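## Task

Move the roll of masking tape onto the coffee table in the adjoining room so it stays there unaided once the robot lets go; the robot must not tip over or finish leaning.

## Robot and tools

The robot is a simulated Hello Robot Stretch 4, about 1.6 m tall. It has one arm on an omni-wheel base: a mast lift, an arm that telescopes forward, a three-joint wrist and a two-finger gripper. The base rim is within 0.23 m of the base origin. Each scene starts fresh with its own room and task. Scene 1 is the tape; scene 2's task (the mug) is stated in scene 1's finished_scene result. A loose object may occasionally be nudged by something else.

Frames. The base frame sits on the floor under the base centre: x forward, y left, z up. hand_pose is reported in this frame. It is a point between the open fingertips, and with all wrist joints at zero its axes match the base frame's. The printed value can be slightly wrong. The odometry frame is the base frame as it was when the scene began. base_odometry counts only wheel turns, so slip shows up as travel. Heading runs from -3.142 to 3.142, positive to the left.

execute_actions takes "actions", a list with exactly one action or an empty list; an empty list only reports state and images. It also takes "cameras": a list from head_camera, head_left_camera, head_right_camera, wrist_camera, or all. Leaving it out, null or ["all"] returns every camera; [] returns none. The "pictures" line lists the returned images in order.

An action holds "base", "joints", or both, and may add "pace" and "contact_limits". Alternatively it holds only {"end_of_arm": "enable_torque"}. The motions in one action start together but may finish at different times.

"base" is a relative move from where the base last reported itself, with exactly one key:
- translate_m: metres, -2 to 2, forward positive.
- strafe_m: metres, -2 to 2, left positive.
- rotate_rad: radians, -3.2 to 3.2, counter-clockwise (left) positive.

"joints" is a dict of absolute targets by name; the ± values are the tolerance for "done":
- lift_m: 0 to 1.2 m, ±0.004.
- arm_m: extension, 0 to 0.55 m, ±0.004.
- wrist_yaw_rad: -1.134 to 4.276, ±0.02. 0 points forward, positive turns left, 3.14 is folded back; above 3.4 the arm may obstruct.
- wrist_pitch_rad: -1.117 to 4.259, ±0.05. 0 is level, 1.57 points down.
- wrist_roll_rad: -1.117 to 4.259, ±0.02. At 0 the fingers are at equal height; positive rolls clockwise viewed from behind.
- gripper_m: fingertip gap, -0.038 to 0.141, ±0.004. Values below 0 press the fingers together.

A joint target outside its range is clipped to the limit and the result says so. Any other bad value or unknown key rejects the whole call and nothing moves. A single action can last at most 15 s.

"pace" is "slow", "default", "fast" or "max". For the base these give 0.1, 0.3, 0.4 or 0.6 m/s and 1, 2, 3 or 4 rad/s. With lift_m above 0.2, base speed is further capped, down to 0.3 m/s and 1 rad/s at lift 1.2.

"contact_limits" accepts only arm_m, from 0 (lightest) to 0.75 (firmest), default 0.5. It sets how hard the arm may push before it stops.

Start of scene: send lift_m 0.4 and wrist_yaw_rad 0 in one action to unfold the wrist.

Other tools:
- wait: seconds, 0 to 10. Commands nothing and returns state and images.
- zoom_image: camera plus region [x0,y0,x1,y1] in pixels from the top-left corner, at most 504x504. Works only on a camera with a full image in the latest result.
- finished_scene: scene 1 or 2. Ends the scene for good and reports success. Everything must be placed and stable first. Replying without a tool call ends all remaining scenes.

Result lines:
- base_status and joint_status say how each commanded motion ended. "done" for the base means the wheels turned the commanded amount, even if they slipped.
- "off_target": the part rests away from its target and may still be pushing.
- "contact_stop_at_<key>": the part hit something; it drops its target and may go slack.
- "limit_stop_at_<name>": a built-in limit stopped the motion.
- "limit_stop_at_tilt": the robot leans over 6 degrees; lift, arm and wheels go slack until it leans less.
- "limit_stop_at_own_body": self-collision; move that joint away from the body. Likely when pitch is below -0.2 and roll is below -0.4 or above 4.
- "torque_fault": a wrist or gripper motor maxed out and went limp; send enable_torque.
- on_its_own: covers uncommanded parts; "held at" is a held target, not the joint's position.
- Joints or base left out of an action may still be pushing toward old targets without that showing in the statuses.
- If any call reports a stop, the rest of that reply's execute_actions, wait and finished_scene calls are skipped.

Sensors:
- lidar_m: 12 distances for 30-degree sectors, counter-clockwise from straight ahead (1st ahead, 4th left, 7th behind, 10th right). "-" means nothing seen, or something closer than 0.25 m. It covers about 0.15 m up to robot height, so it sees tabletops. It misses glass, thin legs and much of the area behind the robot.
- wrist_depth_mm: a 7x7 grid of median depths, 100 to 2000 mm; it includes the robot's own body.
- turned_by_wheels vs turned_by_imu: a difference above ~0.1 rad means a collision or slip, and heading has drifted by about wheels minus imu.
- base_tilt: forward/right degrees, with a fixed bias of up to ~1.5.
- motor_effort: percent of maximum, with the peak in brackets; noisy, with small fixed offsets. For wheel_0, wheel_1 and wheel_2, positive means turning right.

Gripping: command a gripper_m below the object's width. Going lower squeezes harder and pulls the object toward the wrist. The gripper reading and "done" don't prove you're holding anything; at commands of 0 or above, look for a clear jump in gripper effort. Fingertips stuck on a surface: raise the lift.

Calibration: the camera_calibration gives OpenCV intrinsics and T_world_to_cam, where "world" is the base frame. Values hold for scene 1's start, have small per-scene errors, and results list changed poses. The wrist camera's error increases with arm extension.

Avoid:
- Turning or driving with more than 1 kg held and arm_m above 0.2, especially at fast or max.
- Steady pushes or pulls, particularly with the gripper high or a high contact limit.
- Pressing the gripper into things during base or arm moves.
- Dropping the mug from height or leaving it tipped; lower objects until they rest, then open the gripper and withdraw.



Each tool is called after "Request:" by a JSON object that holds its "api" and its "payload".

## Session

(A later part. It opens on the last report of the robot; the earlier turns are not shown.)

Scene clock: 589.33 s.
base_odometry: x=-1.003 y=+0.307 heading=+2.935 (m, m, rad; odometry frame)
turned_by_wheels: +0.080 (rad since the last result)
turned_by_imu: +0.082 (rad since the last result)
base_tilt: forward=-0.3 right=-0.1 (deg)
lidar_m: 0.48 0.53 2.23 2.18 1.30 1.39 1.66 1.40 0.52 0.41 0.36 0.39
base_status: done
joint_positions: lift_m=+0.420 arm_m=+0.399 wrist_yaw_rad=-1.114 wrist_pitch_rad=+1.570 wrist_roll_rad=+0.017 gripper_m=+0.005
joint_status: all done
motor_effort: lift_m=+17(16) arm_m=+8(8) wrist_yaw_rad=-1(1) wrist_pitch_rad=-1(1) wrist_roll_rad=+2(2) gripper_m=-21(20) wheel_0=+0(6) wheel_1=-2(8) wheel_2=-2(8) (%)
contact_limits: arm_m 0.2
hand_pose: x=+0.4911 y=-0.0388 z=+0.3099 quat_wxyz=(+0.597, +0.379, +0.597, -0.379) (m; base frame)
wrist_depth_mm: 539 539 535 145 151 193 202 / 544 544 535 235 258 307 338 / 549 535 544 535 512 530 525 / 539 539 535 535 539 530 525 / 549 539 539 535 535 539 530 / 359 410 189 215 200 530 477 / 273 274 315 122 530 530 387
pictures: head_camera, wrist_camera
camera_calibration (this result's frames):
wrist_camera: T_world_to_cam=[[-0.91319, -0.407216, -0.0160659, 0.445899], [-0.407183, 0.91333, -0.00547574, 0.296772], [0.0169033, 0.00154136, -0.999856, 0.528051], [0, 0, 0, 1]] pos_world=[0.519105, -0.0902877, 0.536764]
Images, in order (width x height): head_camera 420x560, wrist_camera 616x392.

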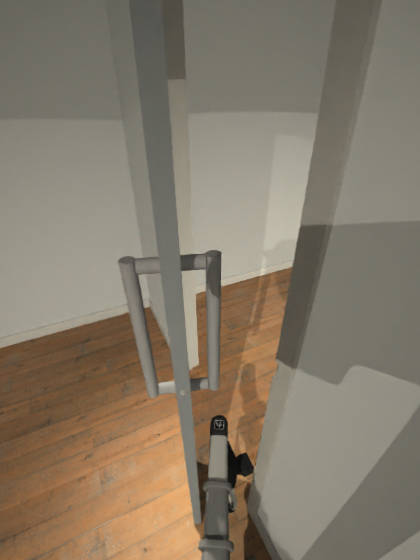

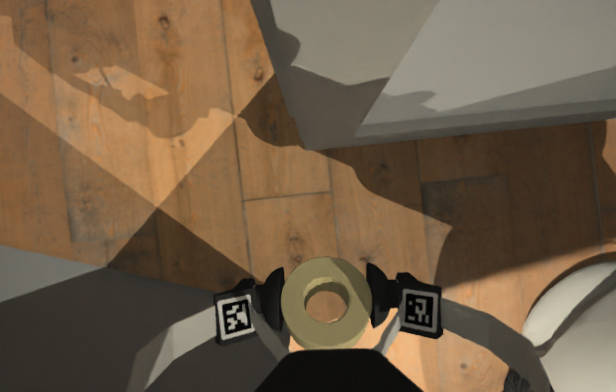

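Request:
{"api": "execute_actions", "payload": {"actions": [{"base": {"rotate_rad": 0.46}, "joints": {"arm_m": 0.45}, "pace": "slow"}]}}

Scene clock: 608.43 s.
base_odometry: x=-1.003 y=+0.307 heading=-2.889 (m, m, rad; odometry frame)
turned_by_wheels: +0.459 (rad since the last result)
turned_by_imu: +0.463 (rad since the last result)
base_tilt: forward=-0.3 right=-0.1 (deg)
lidar_m: 0.86 0.74 2.24 1.30 1.36 1.73 1.60 0.60 0.41 0.38 0.40 0.52
base_status: done
joint_positions: lift_m=+0.420 arm_m=+0.449 wrist_yaw_rad=-1.114 wrist_pitch_rad=+1.570 wrist_roll_rad=+0.017 gripper_m=+0.005
joint_status: all done
motor_effort: lift_m=+17(16) arm_m=+8(10) wrist_yaw_rad=-1(2) wrist_pitch_rad=+0(6) wrist_roll_rad=+2(1) gripper_m=-21(22) wheel_0=-3(16) wheel_1=-5(16) wheel_2=-4(15) (%)
hand_pose: x=+0.5411 y=-0.0388 z=+0.3099 quat_wxyz=(+0.597, +0.379, +0.597, -0.379) (m; base frame)
wrist_depth_mm: 539 544 535 535 530 525 436 / 544 539 535 539 525 530 535 / 544 539 539 530 535 530 530 / 549 544 539 539 530 530 525 / 535 539 544 539 535 535 530 / 521 544 189 214 200 530 530 / 496 539 539 122 530 525 469
pictures: head_camera, head_left_camera, head_right_camera, wrist_camera
camera_calibration (this result's frames):
wrist_camera: T_world_to_cam=[[-0.913129, -0.407354, -0.0160649, 0.491471], [-0.40732, 0.913269, -0.00545096, 0.317175], [0.0168921, 0.00156614, -0.999856, 0.527213], [0, 0, 0, 1]] pos_world=[0.569063, -0.0902888, 0.536762]
Images, in order (width x height): head_camera 420x560, head_left_camera 420x672, head_right_camera 420x672, wrist_camera 616x392.

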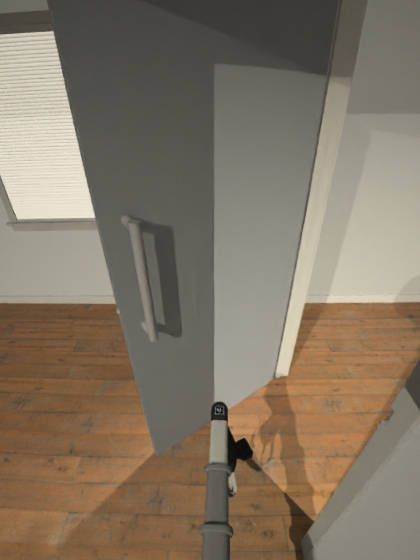

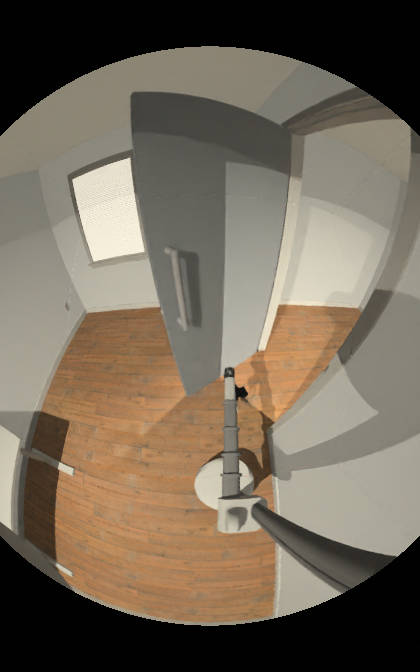

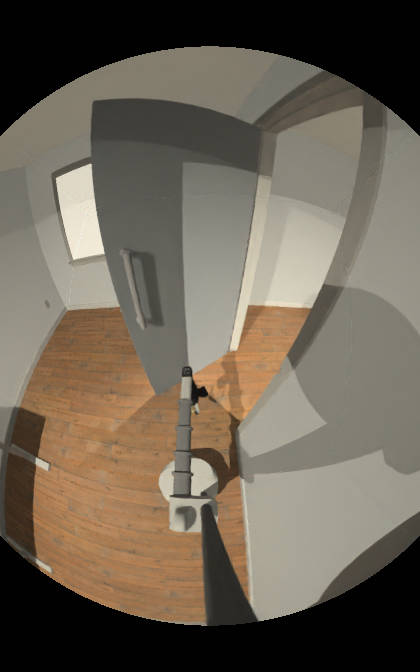

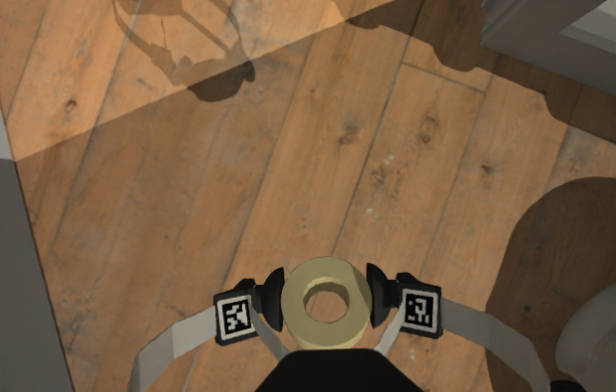

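Request:
{"api": "execute_actions", "payload": {"actions": [], "cameras": ["head_camera", "head_right_camera"]}}

Scene clock: 613.70 s.
base_odometry: x=-1.003 y=+0.307 heading=-2.889 (m, m, rad; odometry frame)
turned_by_wheels: +0.000 (rad since the last result)
turned_by_imu: +0.001 (rad since the last result)
base_tilt: forward=-0.1 right=-0.2 (deg)
lidar_m: 1.21 1.22 2.25 1.29 1.33 1.73 1.61 0.60 0.40 0.37 0.39 0.53
base_status: done
joint_positions: lift_m=+0.420 arm_m=+0.449 wrist_yaw_rad=-1.114 wrist_pitch_rad=+1.570 wrist_roll_rad=+0.017 gripper_m=+0.005
joint_status: all done
motor_effort: lift_m=+16(16) arm_m=+8(10) wrist_yaw_rad=+0(2) wrist_pitch_rad=-2(6) wrist_roll_rad=+2(1) gripper_m=-22(22) wheel_0=-3(16) wheel_1=-5(16) wheel_2=-3(15) (%)
hand_pose: x=+0.5411 y=-0.0388 z=+0.3099 quat_wxyz=(+0.597, +0.379, +0.597, -0.379) (m; base frame)
wrist_depth_mm: 544 539 535 535 535 530 442 / 544 539 544 539 535 530 525 / 539 539 535 535 535 525 530 / 549 539 539 535 535 535 525 / 544 544 539 535 530 535 530 / 544 539 189 214 200 530 525 / 539 544 535 122 535 535 469
pictures: head_camera, head_right_camera
Images, in order (width x height): head_camera 420x560, head_right_camera 420x672.

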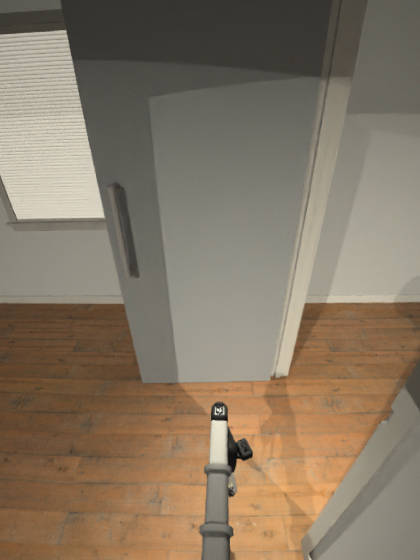

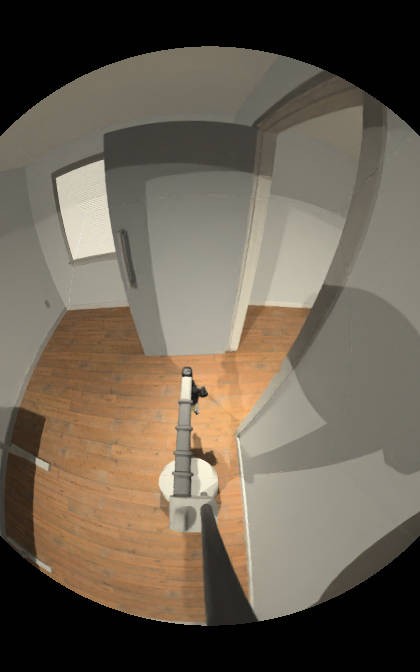

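Request:
{"api": "execute_actions", "payload": {"actions": [{"base": {"translate_m": 0.8}, "joints": {"arm_m": 0.14}, "pace": "max"}], "cameras": ["head_camera", "head_right_camera"]}}

Request:
{"api": "execute_actions", "payload": {"actions": [{"base": {"rotate_rad": -1.55}, "pace": "fast"}]}}

Scene clock: 643.13 s.
base_odometry: x=-1.778 y=+0.107 heading=-2.889 (m, m, rad; odometry frame)
turned_by_wheels: +0.000 (rad since the last result)
turned_by_imu: +0.002 (rad since the last result)
base_tilt: forward=-0.2 right=+0.0 (deg)
lidar_m: 0.42 0.44 0.54 2.15 1.60 1.91 1.71 0.50 0.50 2.60 2.03 0.47
base_status: done
joint_positions: lift_m=+0.420 arm_m=+0.141 wrist_yaw_rad=-1.114 wrist_pitch_rad=+1.570 wrist_roll_rad=+0.017 gripper_m=+0.005
joint_status: all done
motor_effort: lift_m=+17(18) arm_m=-8(8) wrist_yaw_rad=-1(1) wrist_pitch_rad=-1(1) wrist_roll_rad=+1(2) gripper_m=-27(22) wheel_0=+1(12) wheel_1=+3(13) wheel_2=+2(18) (%)
hand_pose: x=+0.2340 y=-0.0387 z=+0.3098 quat_wxyz=(+0.597, +0.379, +0.597, -0.379) (m; base frame)
wrist_depth_mm: 236 322 508 539 530 525 530 / 250 349 539 539 530 535 530 / 265 382 539 530 539 525 525 / 285 421 535 535 535 320 324 / 307 473 544 539 322 320 317 / 329 521 189 214 201 319 319 / 355 484 539 123 322 319 319
pictures: head_camera, head_right_camera
Images, in order (width x height): head_camera 420x560, head_right_camera 420x672.

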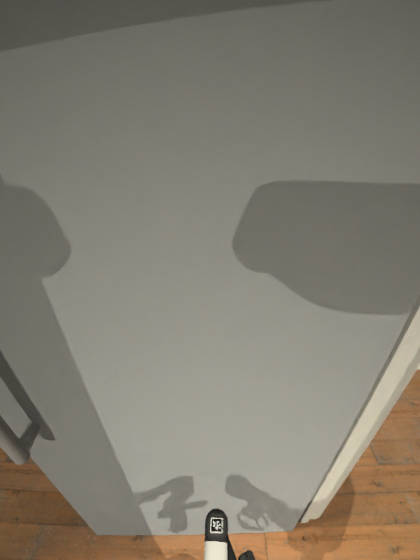

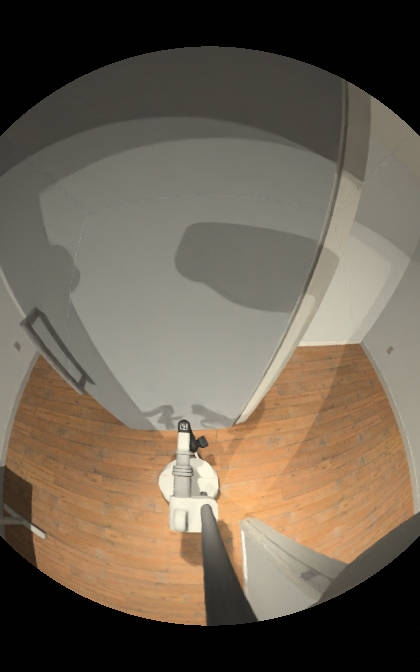

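Scene clock: 644.87 s.
base_odometry: x=-1.778 y=+0.107 heading=+1.845 (m, m, rad; odometry frame)
turned_by_wheels: -1.550 (rad since the last result)
turned_by_imu: -1.568 (rad since the last result)
base_tilt: forward=-0.3 right=-0.1 (deg)
lidar_m: 2.57 1.94 0.45 0.43 0.41 0.56 2.14 1.57 1.96 1.53 0.50 0.48
base_status: done
joint_positions: lift_m=+0.420 arm_m=+0.141 wrist_yaw_rad=-1.114 wrist_pitch_rad=+1.570 wrist_roll_rad=+0.017 gripper_m=+0.005
joint_status: not commanded
motor_effort: lift_m=+17(18) arm_m=-8(8) wrist_yaw_rad=+0(0) wrist_pitch_rad=-1(2) wrist_roll_rad=+1(1) gripper_m=-21(18) wheel_0=+1(12) wheel_1=+3(10) wheel_2=-1(9) (%)
hand_pose: x=+0.2340 y=-0.0388 z=+0.3098 quat_wxyz=(+0.597, +0.379, +0.597, -0.379) (m; base frame)
wrist_depth_mm: 544 539 544 530 530 525 530 / 549 544 535 535 530 525 535 / 544 539 535 535 539 530 525 / 549 539 544 530 535 320 322 / 544 544 544 535 322 319 315 / 549 539 189 214 201 317 317 / 549 539 544 122 320 319 317
pictures: head_camera, head_left_camera, head_right_camera, wrist_camera
camera_calibration (this result's frames):
wrist_camera: T_world_to_cam=[[-0.913181, -0.407238, -0.016067, 0.211062], [-0.407204, 0.913321, -0.00550767, 0.192082], [0.0169173, 0.00151307, -0.999856, 0.532309], [0, 0, 0, 1]] pos_world=[0.261949, -0.0902855, 0.536681]
Images, in order (width x height): head_camera 420x560, head_left_camera 420x672, head_right_camera 420x672, wrist_camera 616x392.

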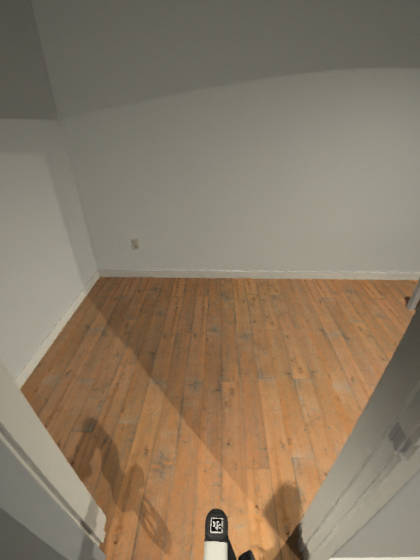

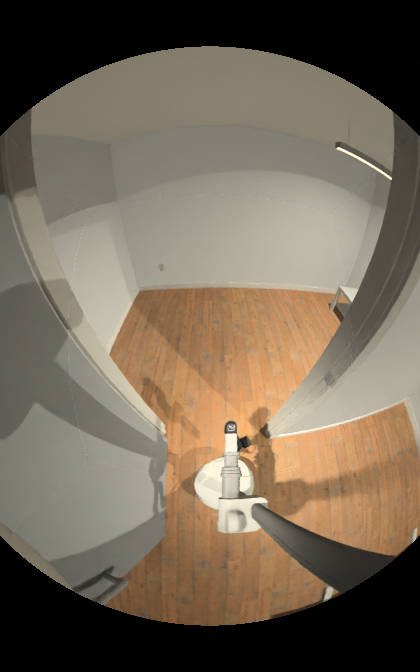

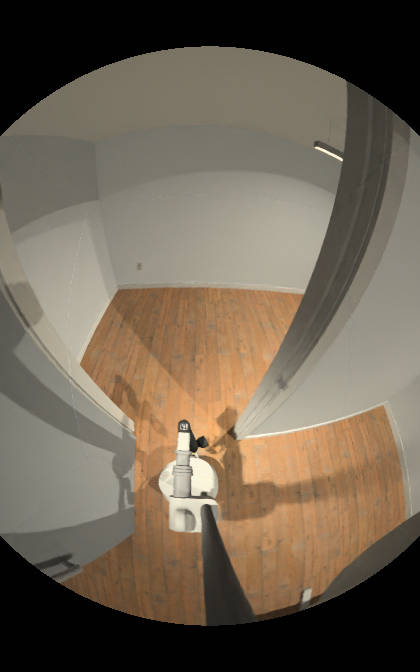

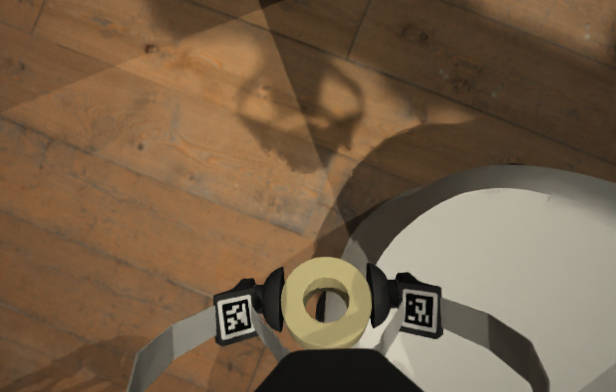

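Request:
{"api": "execute_actions", "payload": {"actions": [{"base": {"translate_m": 0.85}, "joints": {"wrist_yaw_rad": 0.3, "wrist_pitch_rad": 1.0, "arm_m": 0.05}, "pace": "max"}]}}

Scene clock: 680.73 s.
base_odometry: x=-2.008 y=+0.925 heading=+1.845 (m, m, rad; odometry frame)
turned_by_wheels: +0.001 (rad since the last result)
turned_by_imu: +0.002 (rad since the last result)
base_tilt: forward=-0.2 right=-0.1 (deg)
lidar_m: 1.72 1.80 1.43 1.33 0.61 0.67 3.01 0.51 0.49 1.35 1.79 1.83
base_status: done
joint_positions: lift_m=+0.420 arm_m=+0.051 wrist_yaw_rad=+0.300 wrist_pitch_rad=+1.001 wrist_roll_rad=+0.017 gripper_m=+0.005
joint_status: all done
motor_effort: lift_m=+18(18) arm_m=-8(8) wrist_yaw_rad=-1(6) wrist_pitch_rad=-6(10) wrist_roll_rad=+3(1) gripper_m=-24(23) wheel_0=+2(13) wheel_1=+4(12) wheel_2=+2(13) (%)
hand_pose: x=+0.3967 y=-0.0376 z=+0.3552 quat_wxyz=(+0.868, -0.064, +0.476, +0.127) (m; base frame)
wrist_depth_mm: 991 976 946 946 931 917 904 / 854 866 854 842 831 820 788 / 778 768 768 750 750 741 723 / 699 699 683 683 668 661 661 / 640 640 634 621 621 609 603 / 591 591 189 214 201 554 559 / 549 530 535 122 525 512 521
pictures: head_camera, head_left_camera, head_right_camera, wrist_camera
camera_calibration (this result's frames):
wrist_camera: T_world_to_cam=[[0.273459, -0.961297, -0.0335948, -0.124446], [-0.8127, -0.212224, -0.542659, 0.566906], [0.514527, 0.175698, -0.839281, 0.327076], [0, 0, 0, 1]] pos_world=[0.326466, -0.0567854, 0.577964]
Images, in order (width x height): head_camera 420x560, head_left_camera 420x672, head_right_camera 420x672, wrist_camera 616x392.

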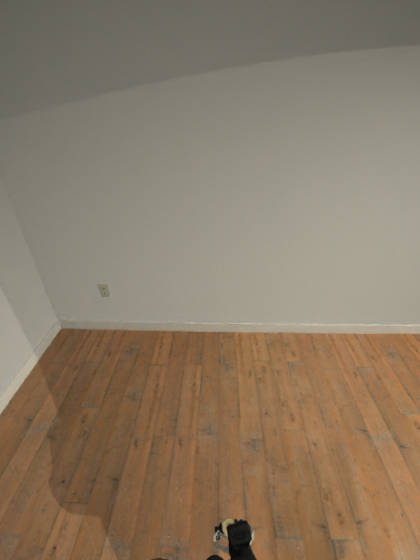

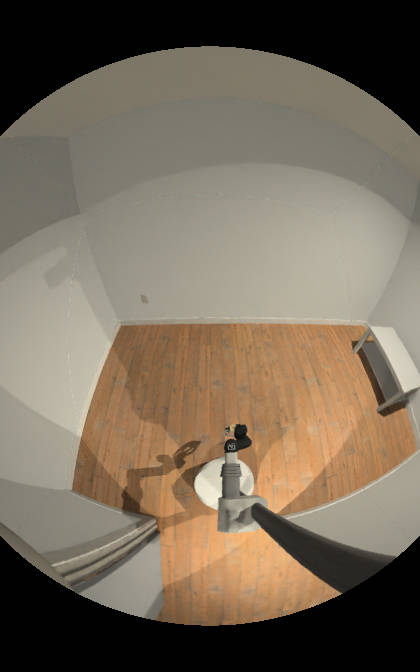

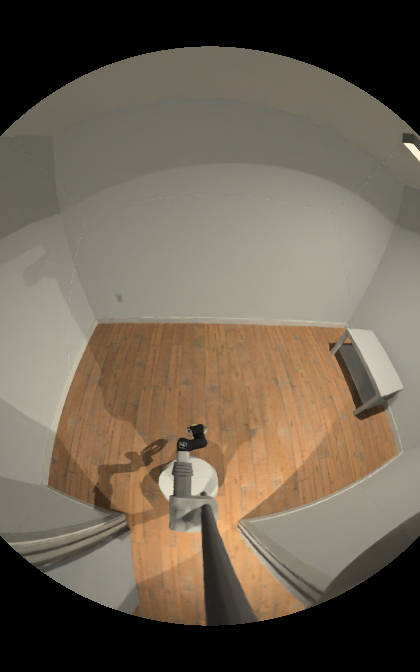

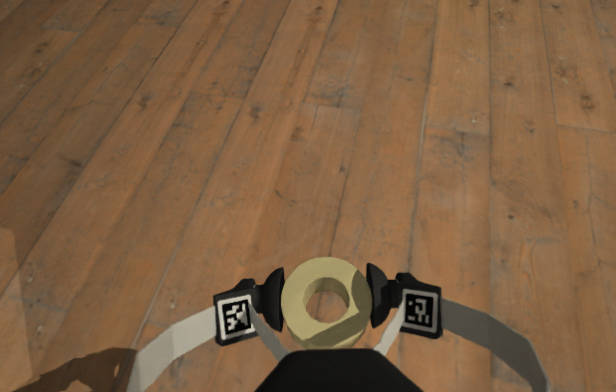

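Request:
{"api": "zoom_image", "payload": {"camera": "head_right_camera", "region": [310, 310, 420, 430]}}

Region (310, 310, 420, 430) of head_right_camera's 420x672 image, scaled by 4.200, with more detail than that image has; it fills the left 462 columns of this view, and the rest is white.

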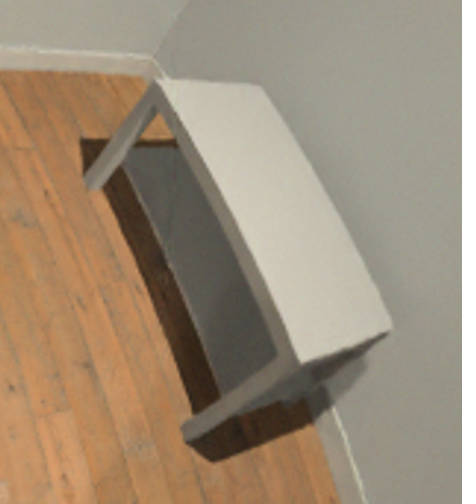

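Request:
{"api": "execute_actions", "payload": {"actions": [{"base": {"rotate_rad": -1.19}, "pace": "max"}], "cameras": ["head_camera"]}}

Scene clock: 717.67 s.
base_odometry: x=-2.008 y=+0.925 heading=+0.656 (m, m, rad; odometry frame)
turned_by_wheels: -1.190 (rad since the last result)
turned_by_imu: -1.202 (rad since the last result)
base_tilt: forward=-0.3 right=-0.2 (deg)
lidar_m: 1.76 1.92 1.74 1.76 1.49 1.35 0.63 0.63 1.15 0.62 0.49 0.92
base_status: done
joint_positions: lift_m=+0.420 arm_m=+0.051 wrist_yaw_rad=+0.300 wrist_pitch_rad=+1.001 wrist_roll_rad=+0.017 gripper_m=+0.005
joint_status: not commanded
motor_effort: lift_m=+19(18) arm_m=-8(8) wrist_yaw_rad=+2(2) wrist_pitch_rad=-5(6) wrist_roll_rad=+1(2) gripper_m=-19(23) wheel_0=+2(11) wheel_1=+3(13) wheel_2=+1(8) (%)
hand_pose: x=+0.3967 y=-0.0375 z=+0.3552 quat_wxyz=(+0.868, -0.064, +0.476, +0.127) (m; base frame)
wrist_depth_mm: 991 991 960 946 917 917 904 / 878 854 842 842 820 809 798 / 778 778 768 750 732 723 732 / 699 699 699 676 668 661 654 / 640 634 634 627 615 615 603 / 597 585 189 214 200 559 564 / 549 530 535 122 525 508 521
pictures: head_camera
Images, in order (width x height): head_camera 420x560.

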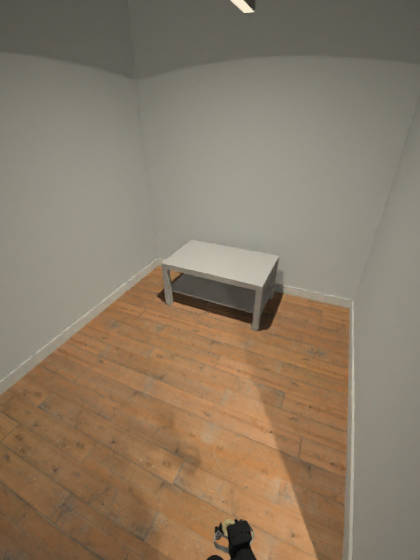

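Request:
{"api": "execute_actions", "payload": {"actions": [{"base": {"translate_m": 1.22}, "joints": {"lift_m": 0.59, "arm_m": 0.52}, "pace": "max"}], "cameras": ["head_camera", "wrist_camera"]}}

Scene clock: 735.10 s.
base_odometry: x=-1.041 y=+1.669 heading=+0.656 (m, m, rad; odometry frame)
turned_by_wheels: +0.000 (rad since the last result)
turned_by_imu: +0.002 (rad since the last result)
base_tilt: forward=-0.2 right=+0.0 (deg)
lidar_m: 0.61 0.77 1.30 1.29 1.65 2.47 1.84 0.88 0.77 0.80 0.99 0.59
base_status: done
joint_positions: lift_m=+0.590 arm_m=+0.519 wrist_yaw_rad=+0.300 wrist_pitch_rad=+1.001 wrist_roll_rad=+0.017 gripper_m=+0.005
joint_status: all done
motor_effort: lift_m=+20(22) arm_m=+8(10) wrist_yaw_rad=+1(1) wrist_pitch_rad=-5(6) wrist_roll_rad=+2(2) gripper_m=-22(22) wheel_0=+1(11) wheel_1=+3(7) wheel_2=+0(18) (%)
hand_pose: x=+0.8639 y=-0.0375 z=+0.5251 quat_wxyz=(+0.868, -0.064, +0.476, +0.127) (m; base frame)
wrist_depth_mm: 521 500 488 480 473 517 459 / 445 436 430 427 418 413 473 / 397 394 389 382 377 373 368 / 359 353 349 345 342 338 334 / 327 327 324 317 314 312 307 / 300 298 189 215 200 285 283 / 278 271 271 122 267 262 263
pictures: head_camera, wrist_camera
camera_calibration (this result's frames):
wrist_camera: T_world_to_cam=[[0.273697, -0.961229, -0.0335979, -0.246659], [-0.812588, -0.212403, -0.542758, 1.03879], [0.514578, 0.175853, -0.839217, 0.229194], [0, 0, 0, 1]] pos_world=[0.793677, -0.0567593, 0.747866]
Images, in order (width x height): head_camera 420x560, wrist_camera 616x392.

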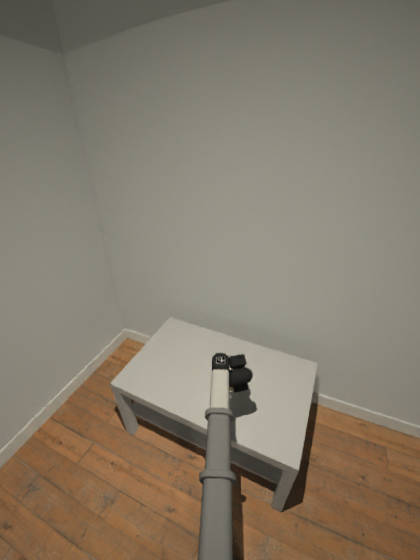

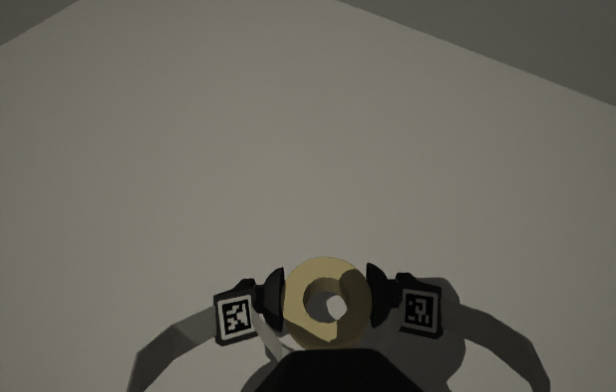

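Request:
{"api": "execute_actions", "payload": {"actions": [{"joints": {"lift_m": 0.541}, "pace": "fast"}], "cameras": ["wrist_camera"]}}

Scene clock: 748.47 s.
base_odometry: x=-1.041 y=+1.669 heading=+0.656 (m, m, rad; odometry frame)
turned_by_wheels: +0.000 (rad since the last result)
turned_by_imu: +0.001 (rad since the last result)
base_tilt: forward=-0.2 right=-0.1 (deg)
lidar_m: 0.61 0.78 1.30 1.30 1.62 2.49 1.80 0.88 0.78 0.79 1.00 0.61
base_status: not commanded
joint_positions: lift_m=+0.541 arm_m=+0.519 wrist_yaw_rad=+0.300 wrist_pitch_rad=+1.001 wrist_roll_rad=+0.017 gripper_m=+0.005
joint_status: all done
motor_effort: lift_m=+16(17) arm_m=+8(9) wrist_yaw_rad=-1(1) wrist_pitch_rad=-5(5) wrist_roll_rad=+3(1) gripper_m=-20(24) wheel_0=+1(1) wheel_1=+4(3) wheel_2=+0(0) (%)
hand_pose: x=+0.8639 y=-0.0375 z=+0.4764 quat_wxyz=(+0.868, -0.064, +0.476, +0.127) (m; base frame)
wrist_depth_mm: 424 410 404 399 397 387 442 / 370 366 359 355 349 343 342 / 334 327 320 317 314 310 307 / 300 297 291 289 285 283 278 / 274 270 268 264 262 258 255 / 251 248 189 214 200 237 236 / 231 224 226 122 224 217 220
pictures: wrist_camera
camera_calibration (this result's frames):
wrist_camera: T_world_to_cam=[[0.273697, -0.961229, -0.0335977, -0.248297], [-0.812592, -0.212404, -0.542752, 1.01235], [0.514572, 0.175851, -0.839221, 0.188321], [0, 0, 0, 1]] pos_world=[0.793681, -0.0567594, 0.699155]
Images, in order (width x height): wrist_camera 616x392.

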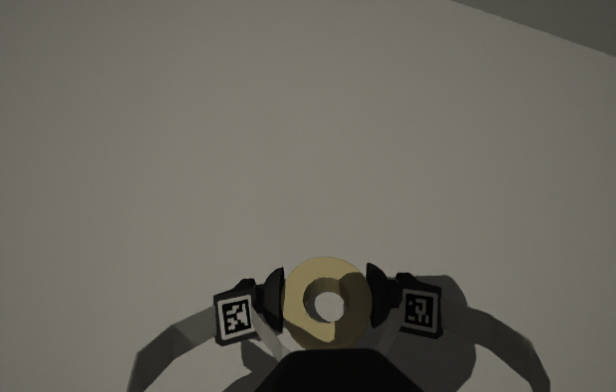

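The depth readings match the height at which I grasped the tape, so I'm opening the gripper here.

Request:
{"api": "execute_actions", "payload": {"actions": [{"joints": {"gripper_m": 0.075}}], "cameras": ["wrist_camera"]}}

Scene clock: 755.87 s.
base_odometry: x=-1.041 y=+1.669 heading=+0.656 (m, m, rad; odometry frame)
turned_by_wheels: +0.000 (rad since the last result)
turned_by_imu: +0.001 (rad since the last result)
base_tilt: forward=-0.2 right=-0.1 (deg)
lidar_m: 0.60 0.79 1.28 1.32 1.64 2.47 1.82 0.88 0.77 0.79 0.97 0.56
base_status: not commanded
joint_positions: lift_m=+0.541 arm_m=+0.519 wrist_yaw_rad=+0.300 wrist_pitch_rad=+1.001 wrist_roll_rad=+0.017 gripper_m=+0.075
joint_status: all done
motor_effort: lift_m=+16(16) arm_m=+8(7) wrist_yaw_rad=+1(2) wrist_pitch_rad=-4(5) wrist_roll_rad=+1(1) gripper_m=-3(20) wheel_0=+1(1) wheel_1=+3(3) wheel_2=+0(0) (%)
hand_pose: x=+0.8639 y=-0.0375 z=+0.4764 quat_wxyz=(+0.868, -0.064, +0.476, +0.127) (m; base frame)
wrist_depth_mm: 421 415 410 399 394 384 442 / 370 366 357 355 349 343 342 / 332 329 320 319 315 309 309 / 301 294 293 289 286 282 281 / 272 270 267 265 262 258 255 / 251 248 202 226 213 237 236 / 233 230 224 126 224 218 220
pictures: wrist_camera
camera_calibration (this result's frames):
wrist_camera: T_world_to_cam=[[0.273697, -0.961229, -0.0335978, -0.248297], [-0.812592, -0.212404, -0.542752, 1.01235], [0.514572, 0.175851, -0.839221, 0.188321], [0, 0, 0, 1]] pos_world=[0.793681, -0.0567594, 0.699155]
Images, in order (width x height): wrist_camera 616x392.

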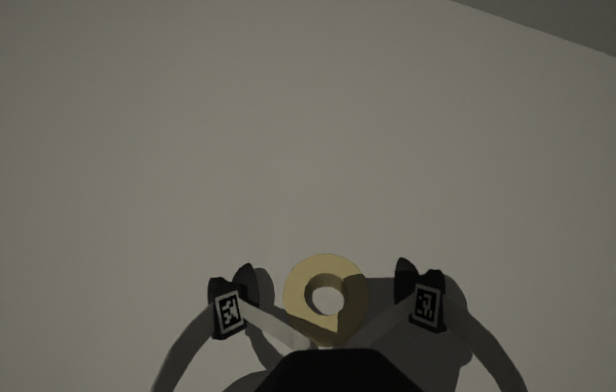

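Request:
{"api": "execute_actions", "payload": {"actions": [{"joints": {"lift_m": 0.62}, "pace": "max"}], "cameras": ["wrist_camera", "head_right_camera"]}}

Scene clock: 762.77 s.
base_odometry: x=-1.041 y=+1.669 heading=+0.656 (m, m, rad; odometry frame)
turned_by_wheels: +0.000 (rad since the last result)
turned_by_imu: +0.001 (rad since the last result)
base_tilt: forward=-0.3 right=-0.1 (deg)
lidar_m: 0.62 0.77 1.29 1.32 1.64 2.49 1.83 0.88 0.78 0.79 1.00 0.60
base_status: not commanded
joint_positions: lift_m=+0.620 arm_m=+0.519 wrist_yaw_rad=+0.300 wrist_pitch_rad=+1.001 wrist_roll_rad=+0.017 gripper_m=+0.075
joint_status: all done
motor_effort: lift_m=+19(18) arm_m=+8(8) wrist_yaw_rad=+0(2) wrist_pitch_rad=-6(5) wrist_roll_rad=+1(1) gripper_m=-3(4) wheel_0=+1(2) wheel_1=+3(3) wheel_2=+0(0) (%)
hand_pose: x=+0.8639 y=-0.0375 z=+0.5552 quat_wxyz=(+0.868, -0.064, +0.476, +0.127) (m; base frame)
wrist_depth_mm: 931 549 539 525 585 517 459 / 488 484 477 469 462 469 508 / 439 433 427 421 415 413 407 / 394 392 387 382 377 377 370 / 362 357 355 351 345 342 340 / 332 329 202 312 213 314 314 / 306 306 300 126 297 287 293
pictures: head_right_camera, wrist_camera
camera_calibration (this result's frames):
wrist_camera: T_world_to_cam=[[0.273697, -0.961229, -0.0335978, -0.245653], [-0.812591, -0.212404, -0.542752, 1.05508], [0.514573, 0.175851, -0.839221, 0.254388], [0, 0, 0, 1]] pos_world=[0.793685, -0.0567594, 0.777882]
Images, in order (width x height): head_right_camera 420x672, wrist_camera 616x392.

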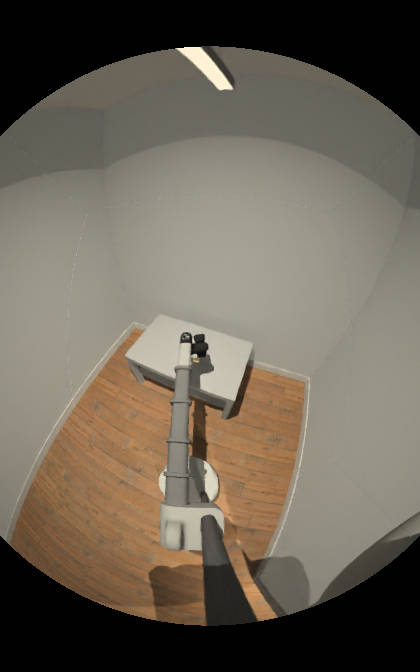

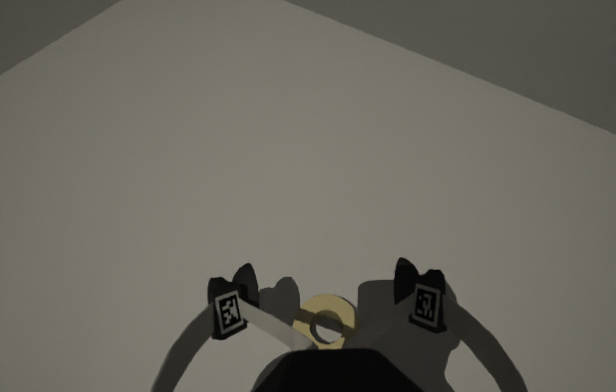

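The tape is resting on the coffee table and the gripper is clear of it.

Request:
{"api": "finished_scene", "payload": {"scene": 1}}

The scene is finished: the task was done.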